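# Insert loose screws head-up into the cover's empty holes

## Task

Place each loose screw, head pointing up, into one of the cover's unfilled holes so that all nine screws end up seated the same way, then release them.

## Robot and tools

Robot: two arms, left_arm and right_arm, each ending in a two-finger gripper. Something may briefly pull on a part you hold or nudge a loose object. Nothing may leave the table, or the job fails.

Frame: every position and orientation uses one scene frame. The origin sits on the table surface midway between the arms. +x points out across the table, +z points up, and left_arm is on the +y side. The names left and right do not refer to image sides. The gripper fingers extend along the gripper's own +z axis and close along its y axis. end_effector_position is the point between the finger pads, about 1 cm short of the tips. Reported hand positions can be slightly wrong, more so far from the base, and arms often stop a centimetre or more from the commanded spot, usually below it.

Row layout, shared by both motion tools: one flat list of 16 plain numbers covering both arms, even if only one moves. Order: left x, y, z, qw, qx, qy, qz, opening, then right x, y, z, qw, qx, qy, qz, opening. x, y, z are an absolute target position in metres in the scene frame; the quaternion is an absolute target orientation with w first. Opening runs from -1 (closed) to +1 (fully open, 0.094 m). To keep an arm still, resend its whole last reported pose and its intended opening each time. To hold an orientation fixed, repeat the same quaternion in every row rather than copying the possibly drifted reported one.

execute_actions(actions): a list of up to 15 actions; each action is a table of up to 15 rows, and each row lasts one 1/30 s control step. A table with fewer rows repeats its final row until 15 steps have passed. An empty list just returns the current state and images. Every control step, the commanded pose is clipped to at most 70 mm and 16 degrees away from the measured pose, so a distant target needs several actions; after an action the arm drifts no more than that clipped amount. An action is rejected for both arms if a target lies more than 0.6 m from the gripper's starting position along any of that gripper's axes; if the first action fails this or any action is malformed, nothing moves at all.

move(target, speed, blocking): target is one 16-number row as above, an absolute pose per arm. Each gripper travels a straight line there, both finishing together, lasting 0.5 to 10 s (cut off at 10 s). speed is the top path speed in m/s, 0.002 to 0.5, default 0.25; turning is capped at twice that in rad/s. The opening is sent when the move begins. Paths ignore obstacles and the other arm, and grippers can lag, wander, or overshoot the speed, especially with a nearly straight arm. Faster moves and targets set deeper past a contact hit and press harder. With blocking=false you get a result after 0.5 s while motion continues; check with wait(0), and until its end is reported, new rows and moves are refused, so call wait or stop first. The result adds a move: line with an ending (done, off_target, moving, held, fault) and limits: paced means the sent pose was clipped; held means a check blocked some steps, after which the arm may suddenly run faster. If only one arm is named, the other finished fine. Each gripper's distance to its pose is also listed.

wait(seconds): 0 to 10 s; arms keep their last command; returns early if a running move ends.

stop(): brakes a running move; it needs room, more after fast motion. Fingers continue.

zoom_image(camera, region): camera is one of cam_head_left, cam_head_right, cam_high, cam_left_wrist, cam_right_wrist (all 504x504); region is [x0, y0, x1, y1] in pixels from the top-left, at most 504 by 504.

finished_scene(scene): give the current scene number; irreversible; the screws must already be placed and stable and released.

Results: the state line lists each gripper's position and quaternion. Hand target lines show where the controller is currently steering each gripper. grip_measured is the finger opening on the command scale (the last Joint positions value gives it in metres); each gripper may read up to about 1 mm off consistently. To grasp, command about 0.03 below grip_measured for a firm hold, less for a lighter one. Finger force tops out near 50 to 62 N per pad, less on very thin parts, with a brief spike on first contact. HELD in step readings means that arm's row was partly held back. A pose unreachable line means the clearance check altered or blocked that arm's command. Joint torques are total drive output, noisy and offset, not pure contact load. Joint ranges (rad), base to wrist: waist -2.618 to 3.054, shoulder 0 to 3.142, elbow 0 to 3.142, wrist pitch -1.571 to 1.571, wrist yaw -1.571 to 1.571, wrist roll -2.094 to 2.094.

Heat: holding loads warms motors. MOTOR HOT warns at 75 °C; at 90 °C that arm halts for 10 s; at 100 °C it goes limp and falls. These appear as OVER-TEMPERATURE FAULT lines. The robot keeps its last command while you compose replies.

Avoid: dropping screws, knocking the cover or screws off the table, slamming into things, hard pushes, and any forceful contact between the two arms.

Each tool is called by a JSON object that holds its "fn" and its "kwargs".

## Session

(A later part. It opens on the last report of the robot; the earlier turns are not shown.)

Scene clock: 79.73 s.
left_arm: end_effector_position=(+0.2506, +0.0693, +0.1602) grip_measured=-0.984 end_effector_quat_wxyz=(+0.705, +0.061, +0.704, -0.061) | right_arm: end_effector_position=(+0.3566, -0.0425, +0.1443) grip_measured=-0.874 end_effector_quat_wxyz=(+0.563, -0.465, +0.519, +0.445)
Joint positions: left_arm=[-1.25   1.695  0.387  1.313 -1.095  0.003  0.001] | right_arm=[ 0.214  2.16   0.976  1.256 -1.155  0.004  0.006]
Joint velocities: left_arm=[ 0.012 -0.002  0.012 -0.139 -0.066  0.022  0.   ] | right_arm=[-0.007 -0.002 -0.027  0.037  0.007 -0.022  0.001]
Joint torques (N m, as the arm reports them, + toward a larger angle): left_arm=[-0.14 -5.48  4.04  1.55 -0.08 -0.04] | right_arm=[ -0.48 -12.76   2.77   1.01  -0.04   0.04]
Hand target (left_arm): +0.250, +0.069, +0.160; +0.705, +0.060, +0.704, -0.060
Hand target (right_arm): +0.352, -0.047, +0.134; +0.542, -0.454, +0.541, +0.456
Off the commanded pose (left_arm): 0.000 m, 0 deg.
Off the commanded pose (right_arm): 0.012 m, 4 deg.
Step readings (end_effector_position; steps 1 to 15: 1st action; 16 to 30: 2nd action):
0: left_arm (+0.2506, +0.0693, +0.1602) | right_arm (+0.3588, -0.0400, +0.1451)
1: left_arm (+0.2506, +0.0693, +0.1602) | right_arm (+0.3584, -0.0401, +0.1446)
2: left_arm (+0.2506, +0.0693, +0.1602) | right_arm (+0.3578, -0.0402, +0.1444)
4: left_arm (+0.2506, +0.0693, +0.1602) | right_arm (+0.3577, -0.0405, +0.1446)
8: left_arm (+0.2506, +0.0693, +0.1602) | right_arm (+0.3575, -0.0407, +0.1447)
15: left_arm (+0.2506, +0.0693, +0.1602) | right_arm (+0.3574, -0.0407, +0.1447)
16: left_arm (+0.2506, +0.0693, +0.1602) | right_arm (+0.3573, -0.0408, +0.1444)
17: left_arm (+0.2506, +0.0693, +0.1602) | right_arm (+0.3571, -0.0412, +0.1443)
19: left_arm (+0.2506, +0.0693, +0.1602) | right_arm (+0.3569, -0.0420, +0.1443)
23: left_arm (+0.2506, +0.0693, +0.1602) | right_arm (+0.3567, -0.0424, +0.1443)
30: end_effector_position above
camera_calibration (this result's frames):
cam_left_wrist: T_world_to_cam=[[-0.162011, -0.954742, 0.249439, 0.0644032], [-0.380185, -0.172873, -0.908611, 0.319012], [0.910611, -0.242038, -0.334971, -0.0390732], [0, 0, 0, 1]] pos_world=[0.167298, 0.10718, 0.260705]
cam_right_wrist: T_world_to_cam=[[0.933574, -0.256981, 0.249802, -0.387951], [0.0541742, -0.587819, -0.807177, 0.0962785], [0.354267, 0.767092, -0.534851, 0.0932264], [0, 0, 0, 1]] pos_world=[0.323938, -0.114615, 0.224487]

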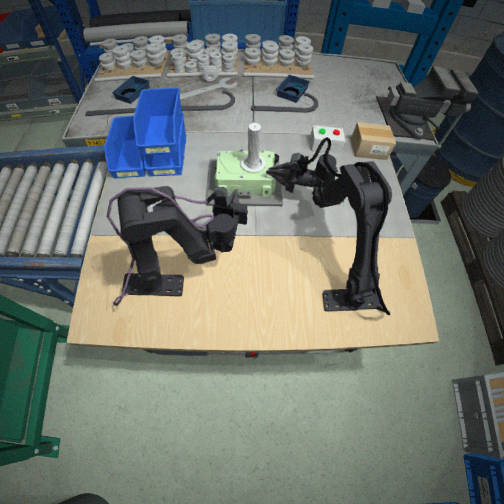

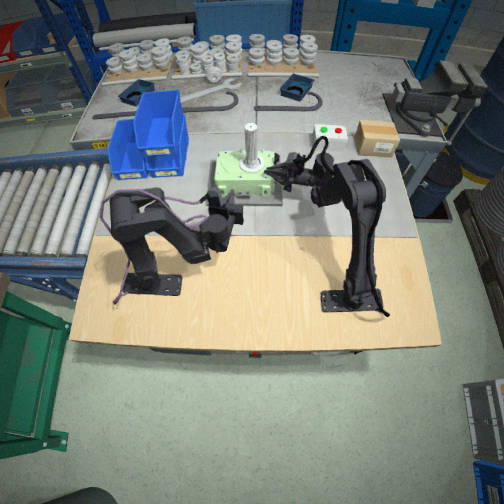

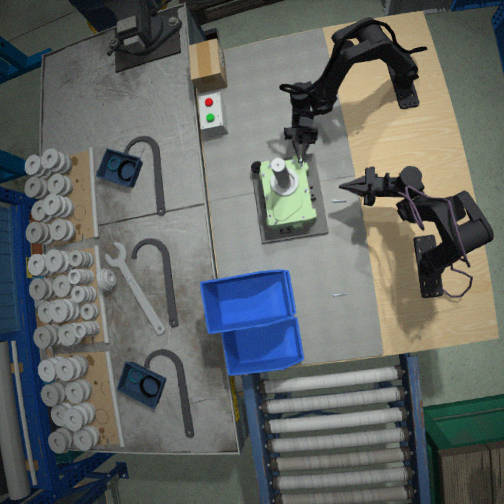

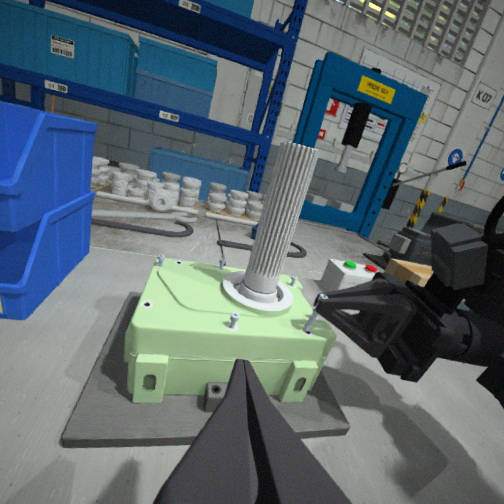

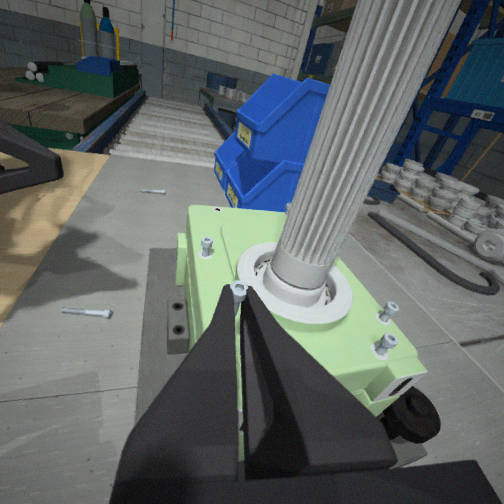

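{"fn": "execute_actions", "kwargs": {"actions": [[[0.2505,0.069,0.16,0.704,0.06,0.704,-0.06,-1,0.356,-0.044,0.152,0.542,-0.455,0.542,0.455,-1]],[[0.2505,0.069,0.16,0.704,0.06,0.704,-0.06,-1,0.356,-0.044,0.152,0.542,-0.455,0.542,0.455,-1]]]}}

{"fn": "zoom_image", "kwargs": {"camera": "cam_left_wrist", "region": [250,260,370,360]}}

Scene clock: 80.83 s.
left_arm: end_effector_position=(+0.2506, +0.0693, +0.1602) grip_measured=-0.984 end_effector_quat_wxyz=(+0.705, +0.061, +0.704, -0.061) | right_arm: end_effector_position=(+0.3564, -0.0426, +0.1454) grip_measured=-0.874 end_effector_quat_wxyz=(+0.541, -0.454, +0.542, +0.456)
Joint positions: left_arm=[-1.25   1.695  0.387  1.313 -1.095  0.003  0.001] | right_arm=[ 0.214  2.123  0.976  1.151 -1.155  0.007  0.006]
Joint velocities: left_arm=[ 0.007  0.007 -0.007 -0.051  0.022 -0.095 -0.001] | right_arm=[ 0.002 -0.017  0.002 -0.051  0.081 -0.022 -0.   ]
Joint torques (N m, as the arm reports them, + toward a larger angle): left_arm=[-0.14 -5.47  4.04  1.55 -0.08 -0.05] | right_arm=[ -0.15 -13.65   5.31   1.24  -0.03  -0.06]
Hand target (left_arm): +0.250, +0.069, +0.160; +0.705, +0.060, +0.704, -0.060
Hand target (right_arm): +0.356, -0.044, +0.152; +0.542, -0.454, +0.541, +0.455
Off the commanded pose (left_arm): 0.000 m, 0 deg.
Off the commanded pose (right_arm): 0.007 m, 0 deg.
Step readings (end_effector_position; steps 1 to 15: 1st action; 16 to 30: 2nd action):
0: left_arm (+0.2506, +0.0693, +0.1602) | right_arm (+0.3566, -0.0425, +0.1443)
1: left_arm (+0.2506, +0.0693, +0.1602) | right_arm (+0.3567, -0.0425, +0.1455)
2: left_arm (+0.2506, +0.0693, +0.1602) | right_arm (+0.3567, -0.0425, +0.1463)
4: left_arm (+0.2506, +0.0693, +0.1602) | right_arm (+0.3565, -0.0425, +0.1487)
8: left_arm (+0.2506, +0.0693, +0.1602) | right_arm (+0.3563, -0.0426, +0.1503)
15: left_arm (+0.2506, +0.0693, +0.1602) | right_arm (+0.3564, -0.0426, +0.1465)
16: left_arm (+0.2506, +0.0693, +0.1602) | right_arm (+0.3564, -0.0426, +0.1462)
17: left_arm (+0.2506, +0.0693, +0.1602) | right_arm (+0.3564, -0.0426, +0.1459)
19: left_arm (+0.2506, +0.0693, +0.1602) | right_arm (+0.3564, -0.0426, +0.1455)
23: left_arm (+0.2506, +0.0693, +0.1602) | right_arm (+0.3564, -0.0426, +0.1454)
30: end_effector_position above
camera_calibration (this result's frames):
cam_left_wrist: T_world_to_cam=[[-0.162011, -0.954742, 0.249439, 0.0644032], [-0.380185, -0.172873, -0.908611, 0.319012], [0.910611, -0.242038, -0.334971, -0.0390732], [0, 0, 0, 1]] pos_world=[0.167298, 0.10718, 0.260705]
cam_right_wrist: T_world_to_cam=[[0.948447, -0.254188, 0.189305, -0.384409], [-0.00135368, -0.600542, -0.799592, 0.115276], [0.316932, 0.758115, -0.569926, 0.112035], [0, 0, 0, 1]] pos_world=[0.32924, -0.11342, 0.228796]

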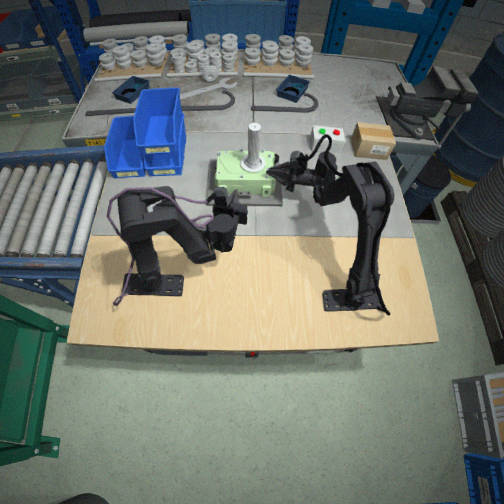

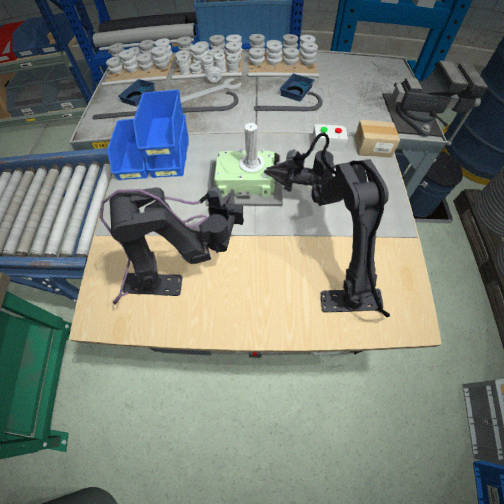

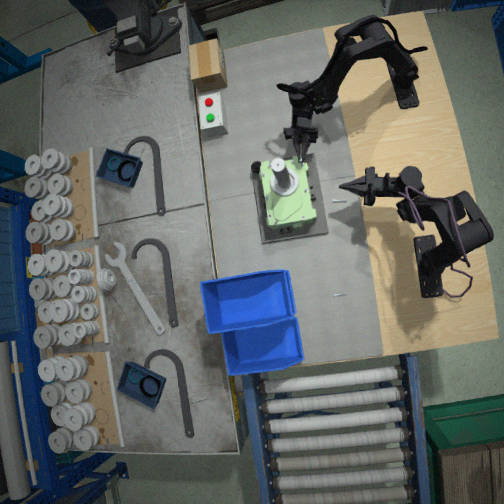

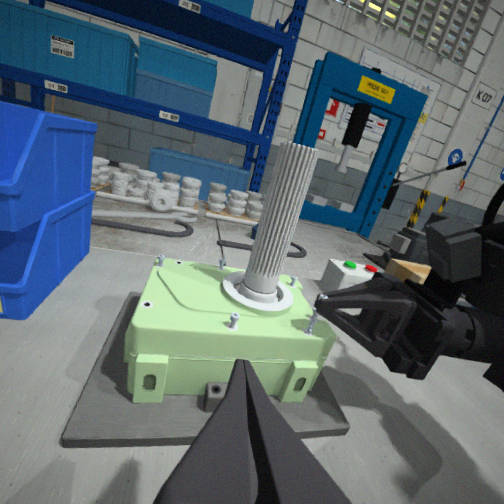

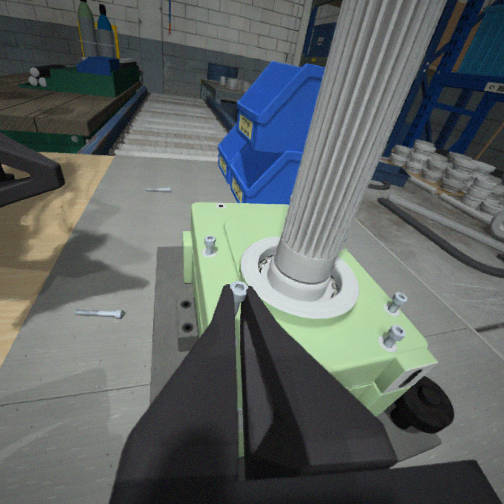

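Region (250, 260, 370, 360) of cam_left_wrist's 504x504 image, scaled by 4.200, with more detail than that image has.

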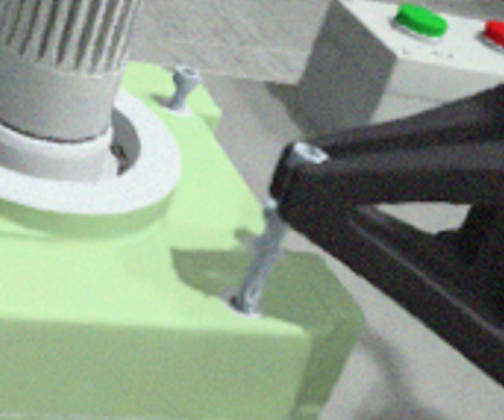

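{"fn": "execute_actions", "kwargs": {"actions": [[[0.2505,0.069,0.16,0.704,0.06,0.704,-0.06,-1,0.358,-0.043,0.138,0.542,-0.455,0.542,0.455,-1]],[[0.2505,0.069,0.16,0.704,0.06,0.704,-0.06,-1,0.359,-0.043,0.131,0.542,-0.455,0.542,0.455,-1]],[[0.2505,0.069,0.16,0.704,0.06,0.704,-0.06,-1,0.359,-0.043,0.129,0.542,-0.455,0.542,0.455,-1]]]}}

{"fn": "zoom_image", "kwargs": {"camera": "cam_left_wrist", "region": [250,260,370,360]}}

Scene clock: 82.47 s.
left_arm: end_effector_position=(+0.2506, +0.0693, +0.1602) grip_measured=-0.984 end_effector_quat_wxyz=(+0.705, +0.061, +0.704, -0.061) | right_arm: end_effector_position=(+0.3563, -0.0424, +0.1448) grip_measured=-0.874 end_effector_quat_wxyz=(+0.556, -0.462, +0.526, +0.448)
Joint positions: left_arm=[-1.25   1.695  0.387  1.313 -1.095  0.003  0.001] | right_arm=[ 0.214  2.147  0.976  1.22  -1.157  0.003  0.006]
Joint velocities: left_arm=[-0.002 -0.007  0.022 -0.022 -0.095  0.037  0.001] | right_arm=[ 0.002 -0.027  0.007 -0.007 -0.007 -0.007 -0.   ]
Joint torques (N m, as the arm reports them, + toward a larger angle): left_arm=[-0.13 -5.48  4.03  1.55 -0.09 -0.05] | right_arm=[-0.14 -9.06  5.53  1.27  0.02 -0.03]
Hand target (left_arm): +0.250, +0.069, +0.160; +0.705, +0.060, +0.704, -0.060
Hand target (right_arm): +0.359, -0.043, +0.129; +0.542, -0.454, +0.542, +0.455
Off the commanded pose (left_arm): 0.000 m, 0 deg.
Off the commanded pose (right_arm): 0.016 m, 3 deg.
Step readings (end_effector_position; steps 1 to 15: 1st action; 16 to 30: 2nd action; 31 to 45: 3rd action):
0: left_arm (+0.2506, +0.0693, +0.1602) | right_arm (+0.3564, -0.0426, +0.1454)
1: left_arm (+0.2506, +0.0693, +0.1602) | right_arm (+0.3564, -0.0426, +0.1457)
2: left_arm (+0.2506, +0.0693, +0.1602) | right_arm (+0.3564, -0.0426, +0.1461)
4: left_arm (+0.2506, +0.0693, +0.1602) | right_arm (+0.3564, -0.0426, +0.1468)
8: left_arm (+0.2506, +0.0693, +0.1602) | right_arm (+0.3564, -0.0426, +0.1475)
15: left_arm (+0.2506, +0.0693, +0.1602) | right_arm (+0.3564, -0.0426, +0.1480)
16: left_arm (+0.2506, +0.0693, +0.1602) | right_arm (+0.3564, -0.0426, +0.1476)
17: left_arm (+0.2506, +0.0693, +0.1602) | right_arm (+0.3565, -0.0425, +0.1467)
19: left_arm (+0.2506, +0.0693, +0.1602) | right_arm (+0.3566, -0.0425, +0.1447)
23: left_arm (+0.2506, +0.0693, +0.1602) | right_arm (+0.3564, -0.0424, +0.1450)
30: left_arm (+0.2506, +0.0693, +0.1602) | right_arm (+0.3563, -0.0424, +0.1451)
31: left_arm (+0.2506, +0.0693, +0.1602) | right_arm (+0.3563, -0.0424, +0.1448)
32: left_arm (+0.2506, +0.0693, +0.1602) | right_arm (+0.3563, -0.0424, +0.1448)
34: left_arm (+0.2506, +0.0693, +0.1602) | right_arm (+0.3563, -0.0424, +0.1449)
38: left_arm (+0.2506, +0.0693, +0.1602) | right_arm (+0.3563, -0.0424, +0.1448)
45: end_effector_position above
camera_calibration (this result's frames):
cam_left_wrist: T_world_to_cam=[[-0.162011, -0.954742, 0.249439, 0.0644032], [-0.380185, -0.172873, -0.908611, 0.319012], [0.910611, -0.242038, -0.334971, -0.0390732], [0, 0, 0, 1]] pos_world=[0.167298, 0.10718, 0.260705]
cam_right_wrist: T_world_to_cam=[[0.939034, -0.253821, 0.231928, -0.386959], [0.0386015, -0.59246, -0.804675, 0.101765], [0.341651, 0.764569, -0.546542, 0.0996939], [0, 0, 0, 1]] pos_world=[0.325379, -0.11415, 0.226121]

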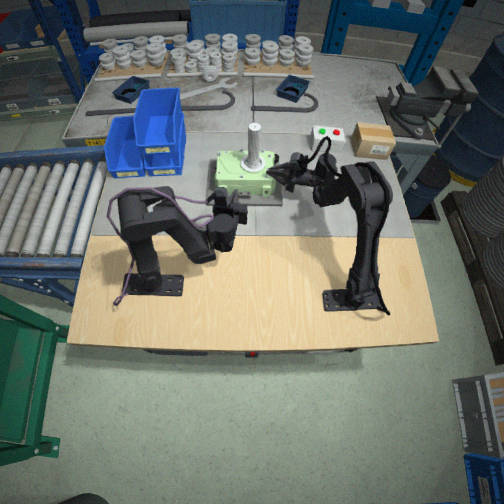

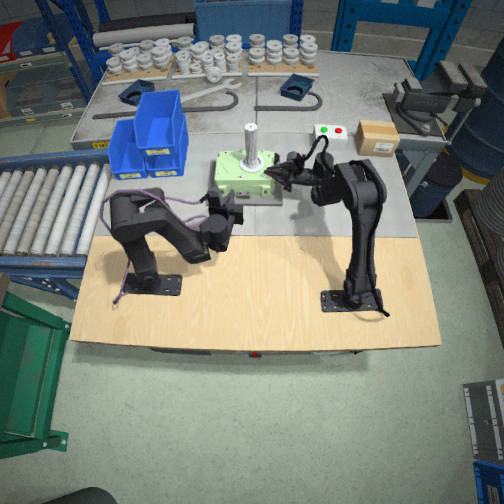

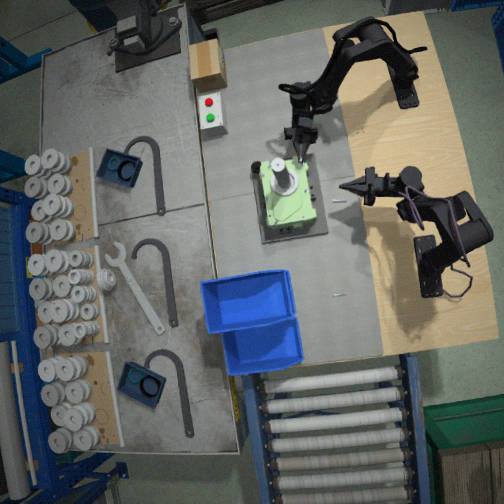

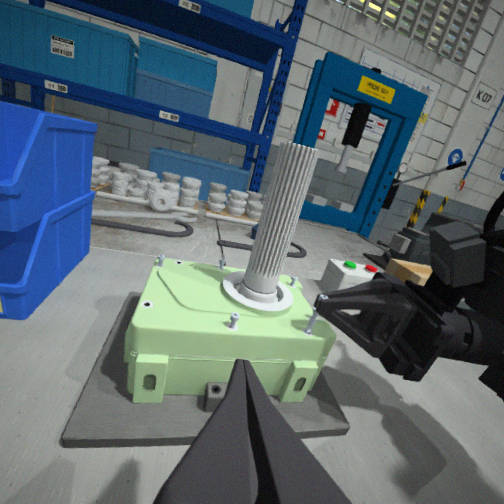

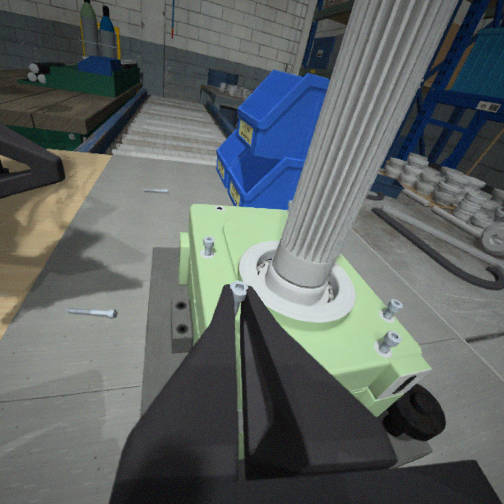

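Region (250, 260, 370, 360) of cam_left_wrist's 504x504 image, scaled by 4.200, with more detail than that image has.

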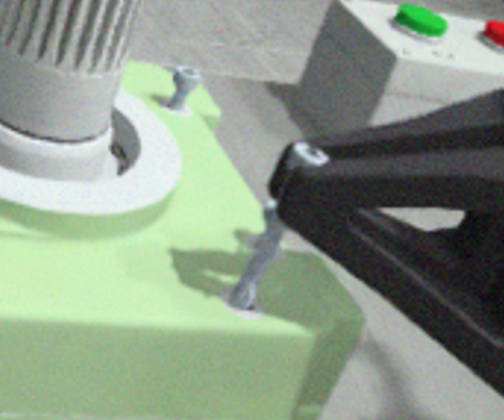

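{"fn": "execute_actions", "kwargs": {"actions": [[[0.2505,0.069,0.16,0.704,0.06,0.704,-0.06,-1,0.359,-0.046,0.131,0.542,-0.455,0.542,0.455,-1]],[[0.2505,0.069,0.16,0.704,0.06,0.704,-0.06,-1,0.359,-0.0475,0.131,0.542,-0.455,0.542,0.455,-1]],[[0.2505,0.069,0.16,0.704,0.06,0.704,-0.06,-1,0.359,-0.0475,0.129,0.542,-0.455,0.542,0.455,-1]]]}}

{"fn": "zoom_image", "kwargs": {"camera": "cam_left_wrist", "region": [250,260,370,360]}}

Scene clock: 85.07 s.
left_arm: end_effector_position=(+0.2506, +0.0693, +0.1602) grip_measured=-0.984 end_effector_quat_wxyz=(+0.705, +0.061, +0.704, -0.061) | right_arm: end_effector_position=(+0.3561, -0.0433, +0.1449) grip_measured=-0.874 end_effector_quat_wxyz=(+0.555, -0.463, +0.525, +0.449)
Joint positions: left_arm=[-1.25   1.695  0.387  1.313 -1.095  0.003  0.001] | right_arm=[ 0.212  2.147  0.976  1.22  -1.163  0.003  0.006]
Joint velocities: left_arm=[-0.017 -0.012  0.007 -0.037 -0.037 -0.022 -0.   ] | right_arm=[-0.002 -0.002  0.007  0.007 -0.051  0.007 -0.   ]
Joint torques (N m, as the arm reports them, + toward a larger angle): left_arm=[-0.14 -5.49  4.04  1.55 -0.08 -0.04] | right_arm=[-0.69 -9.27  5.19  1.29 -0.04 -0.02]
Hand target (left_arm): +0.250, +0.069, +0.160; +0.705, +0.060, +0.704, -0.060
Hand target (right_arm): +0.359, -0.048, +0.129; +0.542, -0.454, +0.541, +0.455
Off the commanded pose (left_arm): 0.000 m, 0 deg.
Off the commanded pose (right_arm): 0.017 m, 3 deg.
Step readings (end_effector_position; steps 1 to 15: 1st action; 16 to 30: 2nd action; 31 to 45: 3rd action):
0: left_arm (+0.2506, +0.0693, +0.1602) | right_arm (+0.3562, -0.0424, +0.1448)
1: left_arm (+0.2506, +0.0693, +0.1602) | right_arm (+0.3561, -0.0424, +0.1448)
2: left_arm (+0.2506, +0.0693, +0.1602) | right_arm (+0.3561, -0.0424, +0.1448)
4: left_arm (+0.2506, +0.0693, +0.1602) | right_arm (+0.3561, -0.0424, +0.1448)
8: left_arm (+0.2506, +0.0693, +0.1602) | right_arm (+0.3561, -0.0424, +0.1448)
15: left_arm (+0.2506, +0.0693, +0.1602) | right_arm (+0.3561, -0.0424, +0.1448)
16: left_arm (+0.2506, +0.0693, +0.1602) | right_arm (+0.3561, -0.0425, +0.1448)
17: left_arm (+0.2506, +0.0693, +0.1602) | right_arm (+0.3561, -0.0428, +0.1448)
19: left_arm (+0.2506, +0.0693, +0.1602) | right_arm (+0.3560, -0.0432, +0.1448)
23: left_arm (+0.2506, +0.0693, +0.1602) | right_arm (+0.3561, -0.0433, +0.1448)
30: left_arm (+0.2506, +0.0693, +0.1602) | right_arm (+0.3561, -0.0433, +0.1448)
31: left_arm (+0.2506, +0.0693, +0.1602) | right_arm (+0.3561, -0.0433, +0.1448)
32: left_arm (+0.2506, +0.0693, +0.1602) | right_arm (+0.3561, -0.0433, +0.1449)
34: left_arm (+0.2506, +0.0693, +0.1602) | right_arm (+0.3561, -0.0433, +0.1449)
38: left_arm (+0.2506, +0.0693, +0.1602) | right_arm (+0.3561, -0.0433, +0.1449)
45: end_effector_position above
camera_calibration (this result's frames):
cam_left_wrist: T_world_to_cam=[[-0.162011, -0.954742, 0.249439, 0.0644032], [-0.380185, -0.172873, -0.908611, 0.319012], [0.910611, -0.242038, -0.334971, -0.0390732], [0, 0, 0, 1]] pos_world=[0.167298, 0.10718, 0.260705]
cam_right_wrist: T_world_to_cam=[[0.939606, -0.25128, 0.232378, -0.387144], [0.0405288, -0.592489, -0.804558, 0.100534], [0.339851, 0.765386, -0.546522, 0.10115], [0, 0, 0, 1]] pos_world=[0.325312, -0.115135, 0.22613]

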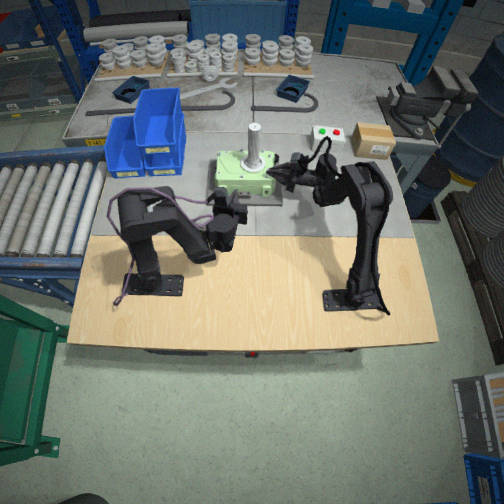

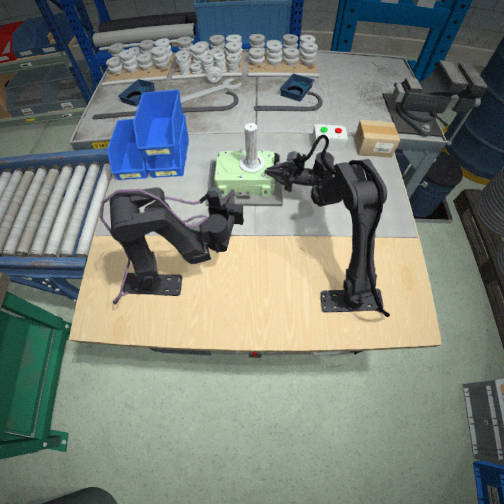

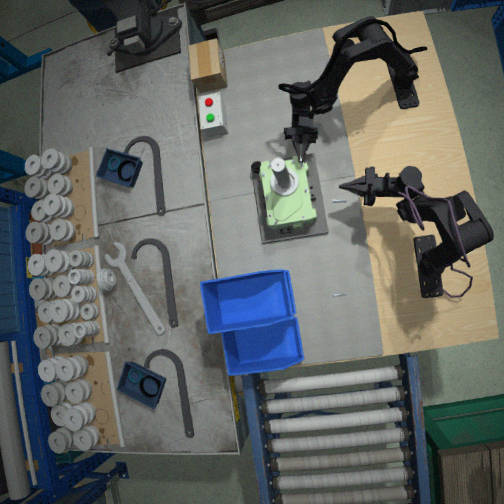

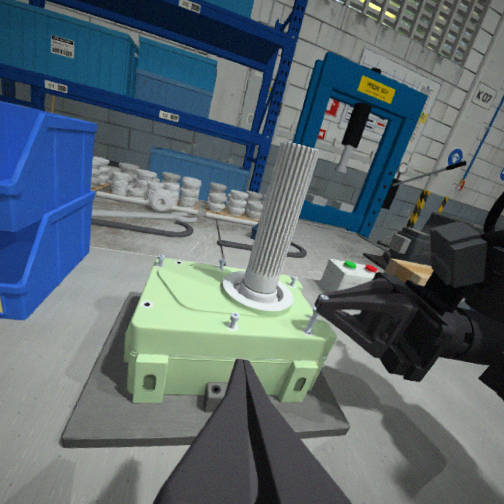

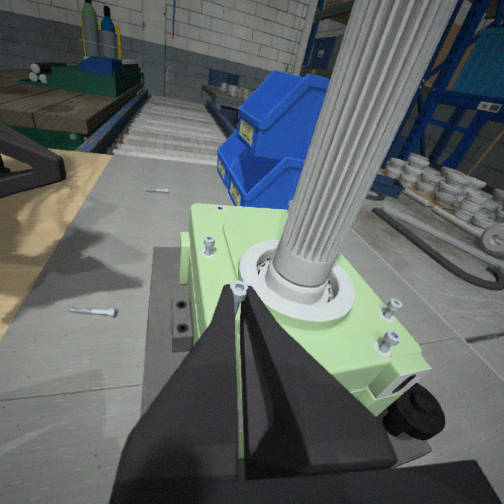

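Region (250, 260, 370, 360) of cam_left_wrist's 504x504 image, scaled by 4.200, with more detail than that image has.

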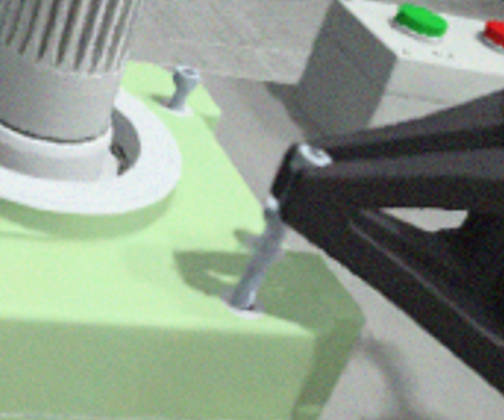

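Repeat the hop-and-press from this y.

{"fn": "execute_actions", "kwargs": {"actions": [[[0.2505,0.069,0.16,0.704,0.06,0.704,-0.06,-1,0.356,-0.046,0.152,0.542,-0.455,0.542,0.455,-1]],[[0.2505,0.069,0.16,0.704,0.06,0.704,-0.06,-1,0.356,-0.046,0.152,0.542,-0.455,0.542,0.455,-1]],[[0.2505,0.069,0.16,0.704,0.06,0.704,-0.06,-1,0.358,-0.045,0.138,0.542,-0.455,0.542,0.455,-1]],[[0.2505,0.069,0.16,0.704,0.06,0.704,-0.06,-1,0.359,-0.045,0.131,0.542,-0.455,0.542,0.455,-1]],[[0.2505,0.069,0.16,0.704,0.06,0.704,-0.06,-1,0.359,-0.045,0.129,0.542,-0.455,0.542,0.455,-1]]]}}

{"fn": "zoom_image", "kwargs": {"camera": "cam_left_wrist", "region": [250,260,370,360]}}

Scene clock: 87.77 s.
left_arm: end_effector_position=(+0.2506, +0.0693, +0.1602) grip_measured=-0.984 end_effector_quat_wxyz=(+0.705, +0.061, +0.704, -0.061) | right_arm: end_effector_position=(+0.3557, -0.0433, +0.1448) grip_measured=-0.874 end_effector_quat_wxyz=(+0.554, -0.463, +0.525, +0.450)
Joint positions: left_arm=[-1.25   1.695  0.387  1.313 -1.095  0.003  0.001] | right_arm=[ 0.212  2.146  0.976  1.219 -1.165  0.003  0.006]
Joint velocities: left_arm=[ 0.017 -0.002 -0.002 -0.007 -0.037 -0.051 -0.   ] | right_arm=[ 0.007 -0.002 -0.002  0.007 -0.022  0.022  0.   ]
Joint torques (N m, as the arm reports them, + toward a larger angle): left_arm=[-0.15 -5.48  4.05  1.55 -0.09 -0.04] | right_arm=[-0.28 -9.17  5.33  1.26  0.04 -0.03]
Hand target (left_arm): +0.250, +0.069, +0.160; +0.705, +0.060, +0.704, -0.060
Hand target (right_arm): +0.358, -0.045, +0.129; +0.542, -0.454, +0.542, +0.455
Off the commanded pose (left_arm): 0.000 m, 0 deg.
Off the commanded pose (right_arm): 0.016 m, 3 deg.
Step readings (end_effector_position; steps 1 to 15: 1st action; 16 to 30: 2nd action; 31 to 45: 3rd action; 46 to 60: 4th action; 61 to 75: 5th action):
0: left_arm (+0.2506, +0.0693, +0.1602) | right_arm (+0.3561, -0.0433, +0.1449)
1: left_arm (+0.2506, +0.0693, +0.1602) | right_arm (+0.3560, -0.0433, +0.1454)
2: left_arm (+0.2506, +0.0693, +0.1602) | right_arm (+0.3560, -0.0433, +0.1460)
4: left_arm (+0.2506, +0.0693, +0.1602) | right_arm (+0.3558, -0.0434, +0.1477)
8: left_arm (+0.2506, +0.0693, +0.1602) | right_arm (+0.3556, -0.0434, +0.1490)
15: left_arm (+0.2506, +0.0693, +0.1602) | right_arm (+0.3557, -0.0434, +0.1464)
16: left_arm (+0.2506, +0.0693, +0.1602) | right_arm (+0.3557, -0.0434, +0.1463)
17: left_arm (+0.2506, +0.0693, +0.1602) | right_arm (+0.3557, -0.0434, +0.1461)
19: left_arm (+0.2506, +0.0693, +0.1602) | right_arm (+0.3557, -0.0434, +0.1459)
23: left_arm (+0.2506, +0.0693, +0.1602) | right_arm (+0.3557, -0.0434, +0.1456)
30: left_arm (+0.2506, +0.0693, +0.1602) | right_arm (+0.3557, -0.0434, +0.1454)
31: left_arm (+0.2506, +0.0693, +0.1602) | right_arm (+0.3557, -0.0434, +0.1457)
32: left_arm (+0.2506, +0.0693, +0.1602) | right_arm (+0.3557, -0.0434, +0.1462)
34: left_arm (+0.2506, +0.0693, +0.1602) | right_arm (+0.3557, -0.0434, +0.1471)
38: left_arm (+0.2506, +0.0693, +0.1602) | right_arm (+0.3556, -0.0434, +0.1481)
45: left_arm (+0.2506, +0.0693, +0.1602) | right_arm (+0.3556, -0.0434, +0.1486)
46: left_arm (+0.2506, +0.0693, +0.1602) | right_arm (+0.3557, -0.0434, +0.1482)
47: left_arm (+0.2506, +0.0693, +0.1602) | right_arm (+0.3558, -0.0434, +0.1474)
49: left_arm (+0.2506, +0.0693, +0.1602) | right_arm (+0.3560, -0.0433, +0.1447)
53: left_arm (+0.2506, +0.0693, +0.1602) | right_arm (+0.3559, -0.0433, +0.1450)
60: left_arm (+0.2506, +0.0693, +0.1602) | right_arm (+0.3558, -0.0433, +0.1450)
61: left_arm (+0.2506, +0.0693, +0.1602) | right_arm (+0.3558, -0.0433, +0.1448)
62: left_arm (+0.2506, +0.0693, +0.1602) | right_arm (+0.3558, -0.0433, +0.1448)
64: left_arm (+0.2506, +0.0693, +0.1602) | right_arm (+0.3558, -0.0433, +0.1448)
68: left_arm (+0.2506, +0.0693, +0.1602) | right_arm (+0.3558, -0.0433, +0.1448)
75: end_effector_position above
camera_calibration (this result's frames):
cam_left_wrist: T_world_to_cam=[[-0.162011, -0.954742, 0.249439, 0.0644032], [-0.380185, -0.172873, -0.908611, 0.319012], [0.910611, -0.242038, -0.334971, -0.0390732], [0, 0, 0, 1]] pos_world=[0.167298, 0.10718, 0.260705]
cam_right_wrist: T_world_to_cam=[[0.940335, -0.249405, 0.231445, -0.386844], [0.0407814, -0.592704, -0.804387, 0.100406], [0.337796, 0.765832, -0.547169, 0.102029], [0, 0, 0, 1]] pos_world=[0.325203, -0.115107, 0.226125]

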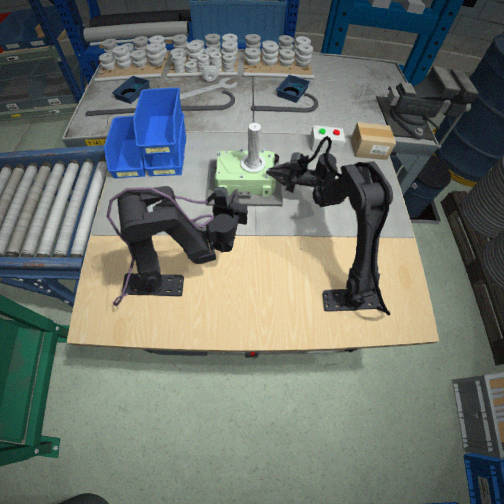

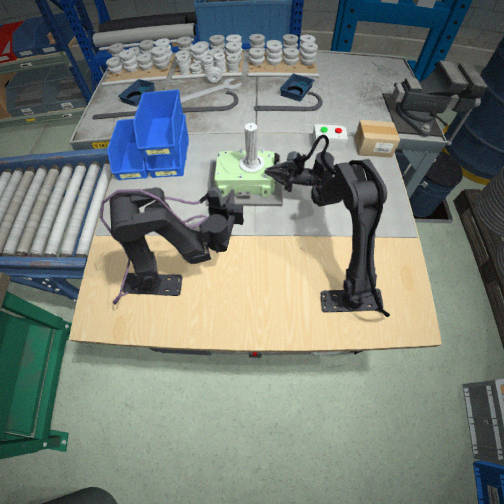

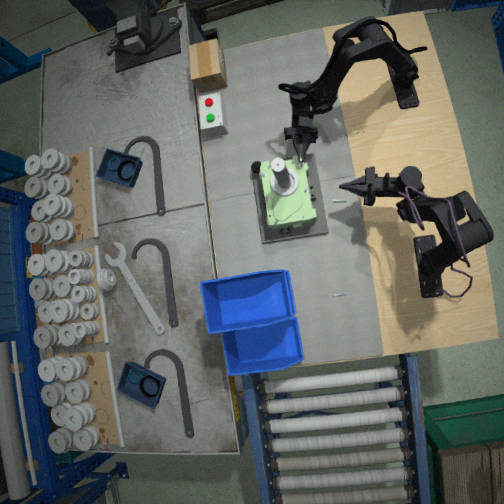

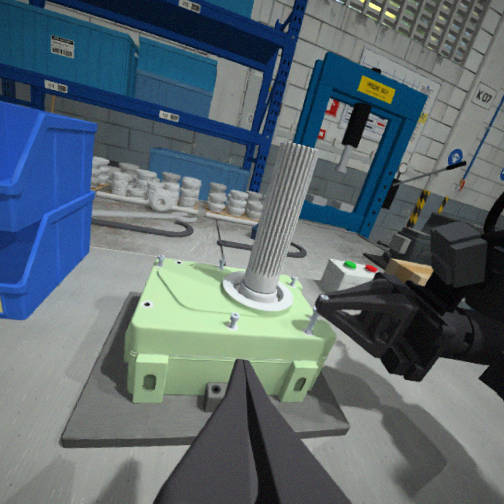

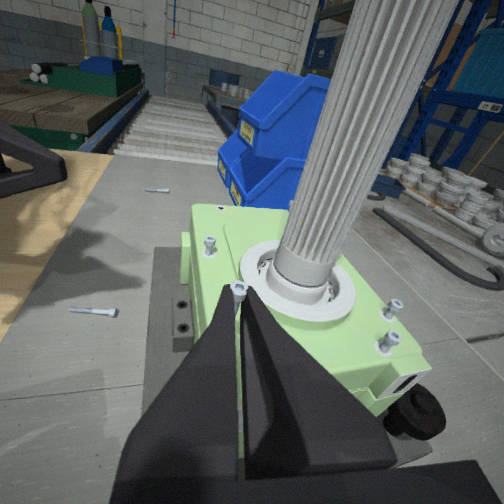

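Region (250, 260, 370, 360) of cam_left_wrist's 504x504 image, scaled by 4.200, with more detail than that image has.

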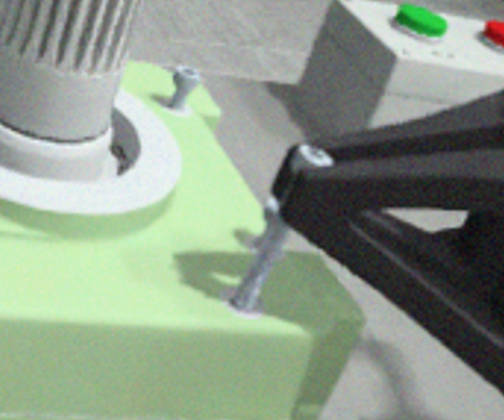

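Slightly front now; nudge +x.

{"fn": "execute_actions", "kwargs": {"actions": [[[0.2505,0.069,0.16,0.704,0.06,0.704,-0.06,-1,0.3635,-0.045,0.13,0.542,-0.455,0.542,0.455,-1]],[[0.2505,0.069,0.16,0.704,0.06,0.704,-0.06,-1,0.3635,-0.045,0.13,0.542,-0.455,0.542,0.455,-1]]]}}

{"fn": "zoom_image", "kwargs": {"camera": "cam_left_wrist", "region": [250,260,370,360]}}

Scene clock: 88.87 s.
left_arm: end_effector_position=(+0.2506, +0.0693, +0.1602) grip_measured=-0.984 end_effector_quat_wxyz=(+0.705, +0.061, +0.704, -0.061) | right_arm: end_effector_position=(+0.3564, -0.0429, +0.1447) grip_measured=-0.874 end_effector_quat_wxyz=(+0.555, -0.465, +0.524, +0.450)
Joint positions: left_arm=[-1.25   1.695  0.387  1.313 -1.095  0.003  0.001] | right_arm=[ 0.212  2.15   0.982  1.22  -1.167  0.003  0.006]
Joint velocities: left_arm=[-0.002  0.007  0.022  0.051 -0.066  0.022  0.   ] | right_arm=[-0.017 -0.002  0.002 -0.051 -0.051 -0.037  0.   ]
Joint torques (N m, as the arm reports them, + toward a larger angle): left_arm=[-0.15 -5.46  4.04  1.55 -0.09 -0.05] | right_arm=[-0.48 -8.98  6.51  1.16  0.03 -0.01]
Hand target (left_arm): +0.250, +0.069, +0.160; +0.705, +0.060, +0.704, -0.060
Hand target (right_arm): +0.363, -0.045, +0.130; +0.542, -0.454, +0.541, +0.455
Off the commanded pose (left_arm): 0.000 m, 0 deg.
Off the commanded pose (right_arm): 0.016 m, 3 deg.
Step readings (end_effector_position; steps 1 to 15: 1st action; 16 to 30: 2nd action):
0: left_arm (+0.2506, +0.0693, +0.1602) | right_arm (+0.3557, -0.0433, +0.1448)
1: left_arm (+0.2506, +0.0693, +0.1602) | right_arm (+0.3557, -0.0432, +0.1447)
2: left_arm (+0.2506, +0.0693, +0.1602) | right_arm (+0.3558, -0.0432, +0.1447)
4: left_arm (+0.2506, +0.0693, +0.1602) | right_arm (+0.3564, -0.0430, +0.1447)
8: left_arm (+0.2506, +0.0693, +0.1602) | right_arm (+0.3564, -0.0429, +0.1447)
15: left_arm (+0.2506, +0.0693, +0.1602) | right_arm (+0.3564, -0.0429, +0.1447)
16: left_arm (+0.2506, +0.0693, +0.1602) | right_arm (+0.3564, -0.0429, +0.1447)
17: left_arm (+0.2506, +0.0693, +0.1602) | right_arm (+0.3564, -0.0429, +0.1447)
19: left_arm (+0.2506, +0.0693, +0.1602) | right_arm (+0.3564, -0.0429, +0.1447)
23: left_arm (+0.2506, +0.0693, +0.1602) | right_arm (+0.3564, -0.0429, +0.1447)
30: end_effector_position above
camera_calibration (this result's frames):
cam_left_wrist: T_world_to_cam=[[-0.162011, -0.954742, 0.249439, 0.0644032], [-0.380185, -0.172873, -0.908611, 0.319012], [0.910611, -0.242038, -0.334971, -0.0390732], [0, 0, 0, 1]] pos_world=[0.167298, 0.10718, 0.260705]
cam_right_wrist: T_world_to_cam=[[0.940473, -0.246993, 0.233463, -0.387647], [0.0441757, -0.592258, -0.804537, 0.0993655], [0.336985, 0.766958, -0.546091, 0.101645], [0, 0, 0, 1]] pos_world=[0.325929, -0.114854, 0.225952]

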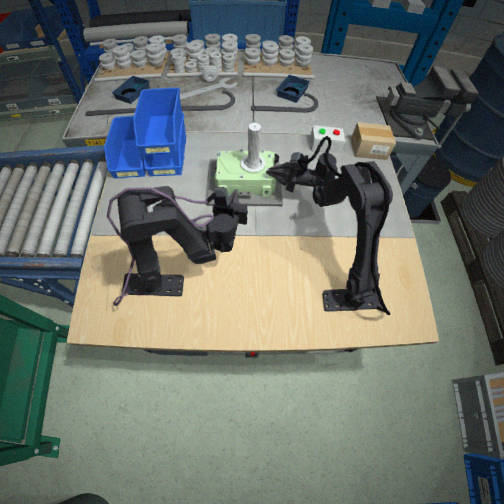

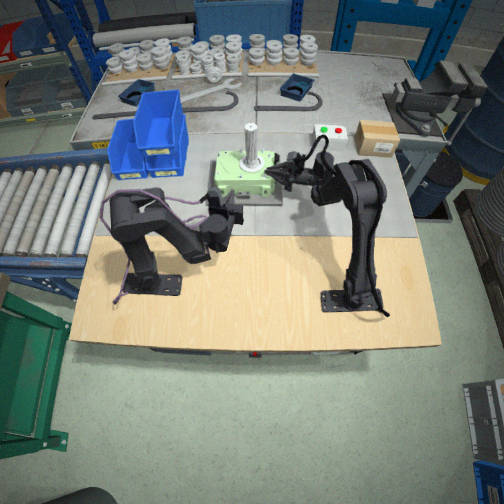

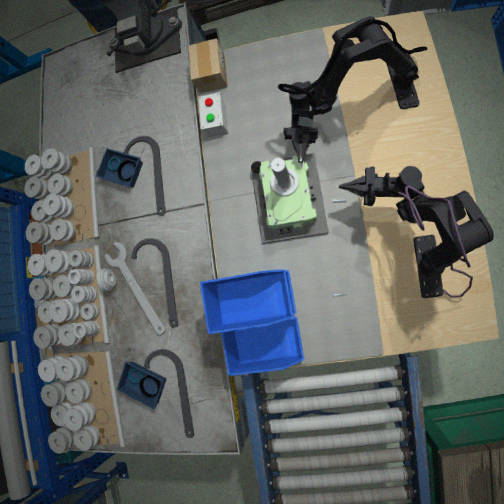

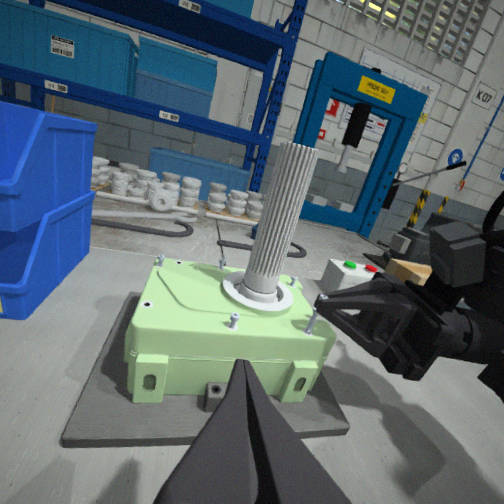

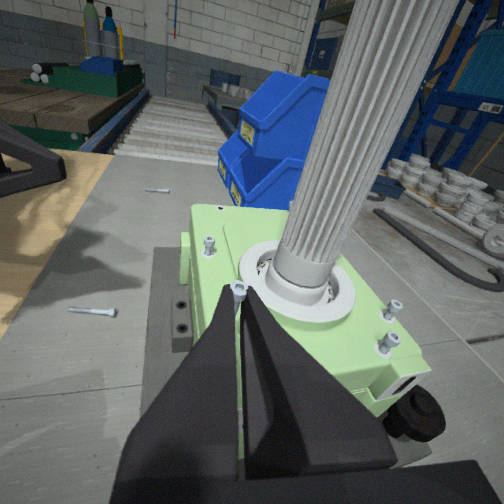

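Region (250, 260, 370, 360) of cam_left_wrist's 504x504 image, scaled by 4.200, with more detail than that image has.

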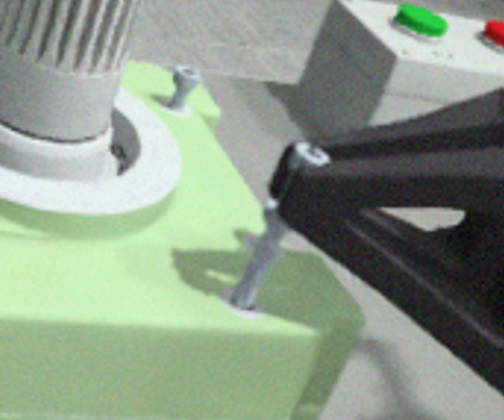

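{"fn": "execute_actions", "kwargs": {"actions": [[[0.2505,0.069,0.16,0.704,0.06,0.704,-0.06,-1,0.3655,-0.048,0.13,0.542,-0.455,0.542,0.455,-1]],[[0.2505,0.069,0.16,0.704,0.06,0.704,-0.06,-1,0.3655,-0.048,0.13,0.542,-0.455,0.542,0.455,-1]]]}}

{"fn": "zoom_image", "kwargs": {"camera": "cam_left_wrist", "region": [250,260,370,360]}}

Scene clock: 89.97 s.
left_arm: end_effector_position=(+0.2506, +0.0693, +0.1602) grip_measured=-0.984 end_effector_quat_wxyz=(+0.705, +0.061, +0.704, -0.061) | right_arm: end_effector_position=(+0.3573, -0.0447, +0.1393) grip_measured=-0.874 end_effector_quat_wxyz=(+0.549, -0.463, +0.528, +0.454)
Joint positions: left_arm=[-1.25   1.695  0.387  1.313 -1.095  0.003  0.001] | right_arm=[ 0.206  2.162  0.985  1.211 -1.176  0.003  0.006]
Joint velocities: left_arm=[-0.002  0.002  0.012 -0.037  0.022  0.022  0.001] | right_arm=[-0.002 -0.007  0.007  0.037  0.007  0.007  0.001]
Joint torques (N m, as the arm reports them, + toward a larger angle): left_arm=[-0.13 -5.47  4.05  1.55 -0.09 -0.05] | right_arm=[-0.68 -9.71  6.79  1.21  0.04 -0.01]
Hand target (left_arm): +0.250, +0.069, +0.160; +0.705, +0.060, +0.704, -0.060
Hand target (right_arm): +0.365, -0.048, +0.130; +0.542, -0.454, +0.541, +0.455
Off the commanded pose (left_arm): 0.000 m, 0 deg.
Off the commanded pose (right_arm): 0.013 m, 2 deg.
Step readings (end_effector_position; steps 1 to 15: 1st action; 16 to 30: 2nd action):
0: left_arm (+0.2506, +0.0693, +0.1602) | right_arm (+0.3564, -0.0429, +0.1447)
1: left_arm (+0.2506, +0.0693, +0.1602) | right_arm (+0.3564, -0.0430, +0.1447)
2: left_arm (+0.2506, +0.0693, +0.1602) | right_arm (+0.3564, -0.0434, +0.1447)
4: left_arm (+0.2506, +0.0693, +0.1602) | right_arm (+0.3572, -0.0446, +0.1435)
8: left_arm (+0.2506, +0.0693, +0.1602) | right_arm (+0.3572, -0.0450, +0.1391)
15: left_arm (+0.2506, +0.0693, +0.1602) | right_arm (+0.3574, -0.0447, +0.1394)
16: left_arm (+0.2506, +0.0693, +0.1602) | right_arm (+0.3573, -0.0447, +0.1393)
17: left_arm (+0.2506, +0.0693, +0.1602) | right_arm (+0.3574, -0.0447, +0.1394)
19: left_arm (+0.2506, +0.0693, +0.1602) | right_arm (+0.3574, -0.0447, +0.1394)
23: left_arm (+0.2506, +0.0693, +0.1602) | right_arm (+0.3573, -0.0447, +0.1394)
30: end_effector_position above
camera_calibration (this result's frames):
cam_left_wrist: T_world_to_cam=[[-0.162011, -0.954742, 0.249439, 0.0644032], [-0.380185, -0.172873, -0.908611, 0.319012], [0.910611, -0.242038, -0.334971, -0.0390732], [0, 0, 0, 1]] pos_world=[0.167298, 0.10718, 0.260705]
cam_right_wrist: T_world_to_cam=[[0.944984, -0.242786, 0.219225, -0.387116], [0.0331722, -0.595595, -0.802599, 0.0974258], [0.32543, 0.765716, -0.554775, 0.105075], [0, 0, 0, 1]] pos_world=[0.328392, -0.116418, 0.221352]

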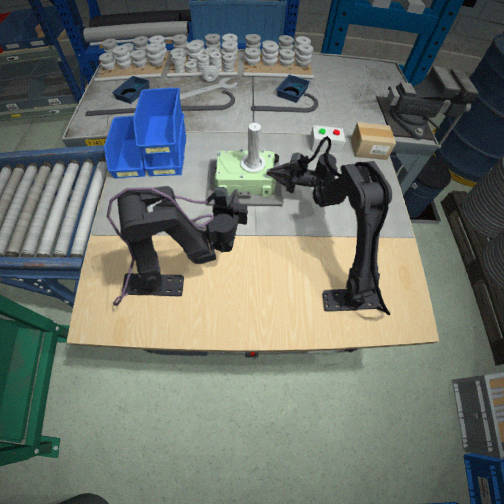

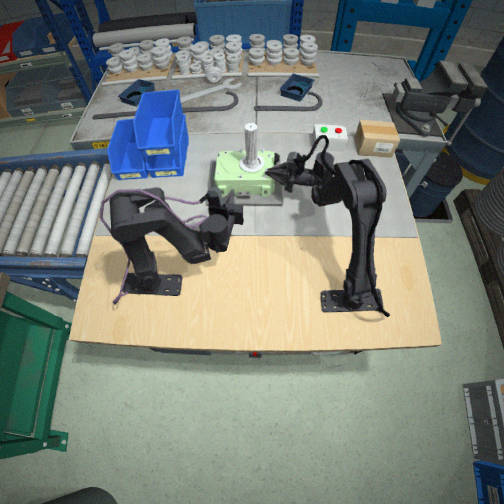

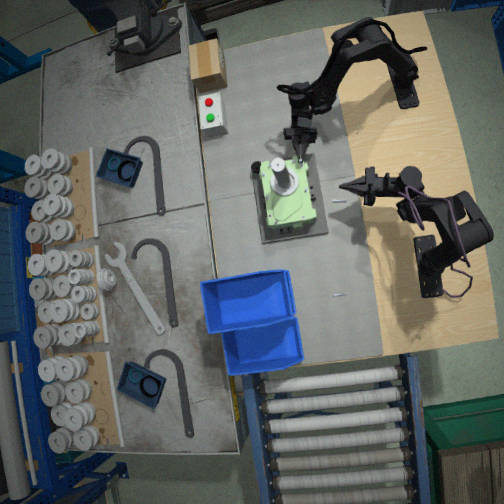

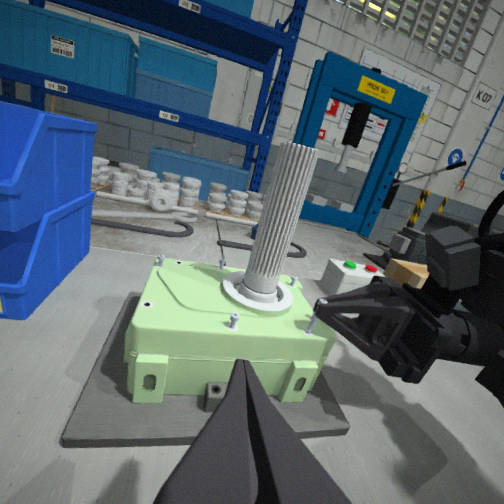

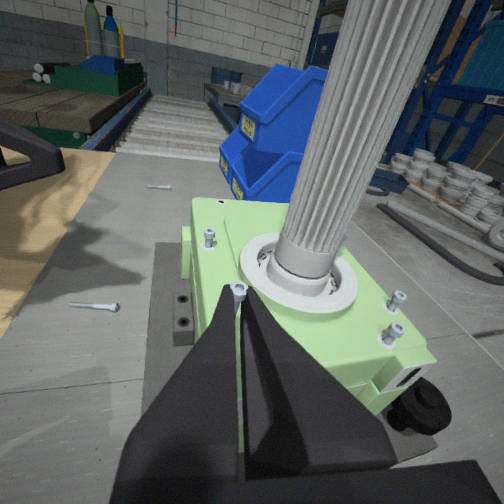

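Region (250, 260, 370, 360) of cam_left_wrist's 504x504 image, scaled by 4.200, with more detail than that image has.

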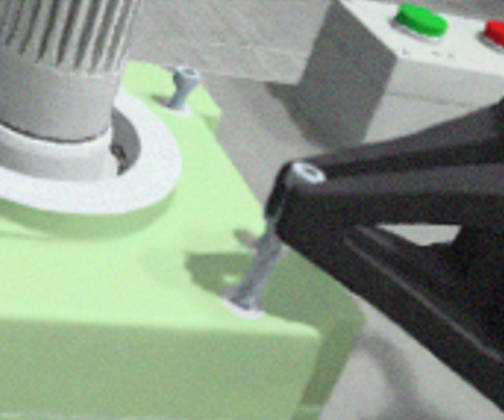

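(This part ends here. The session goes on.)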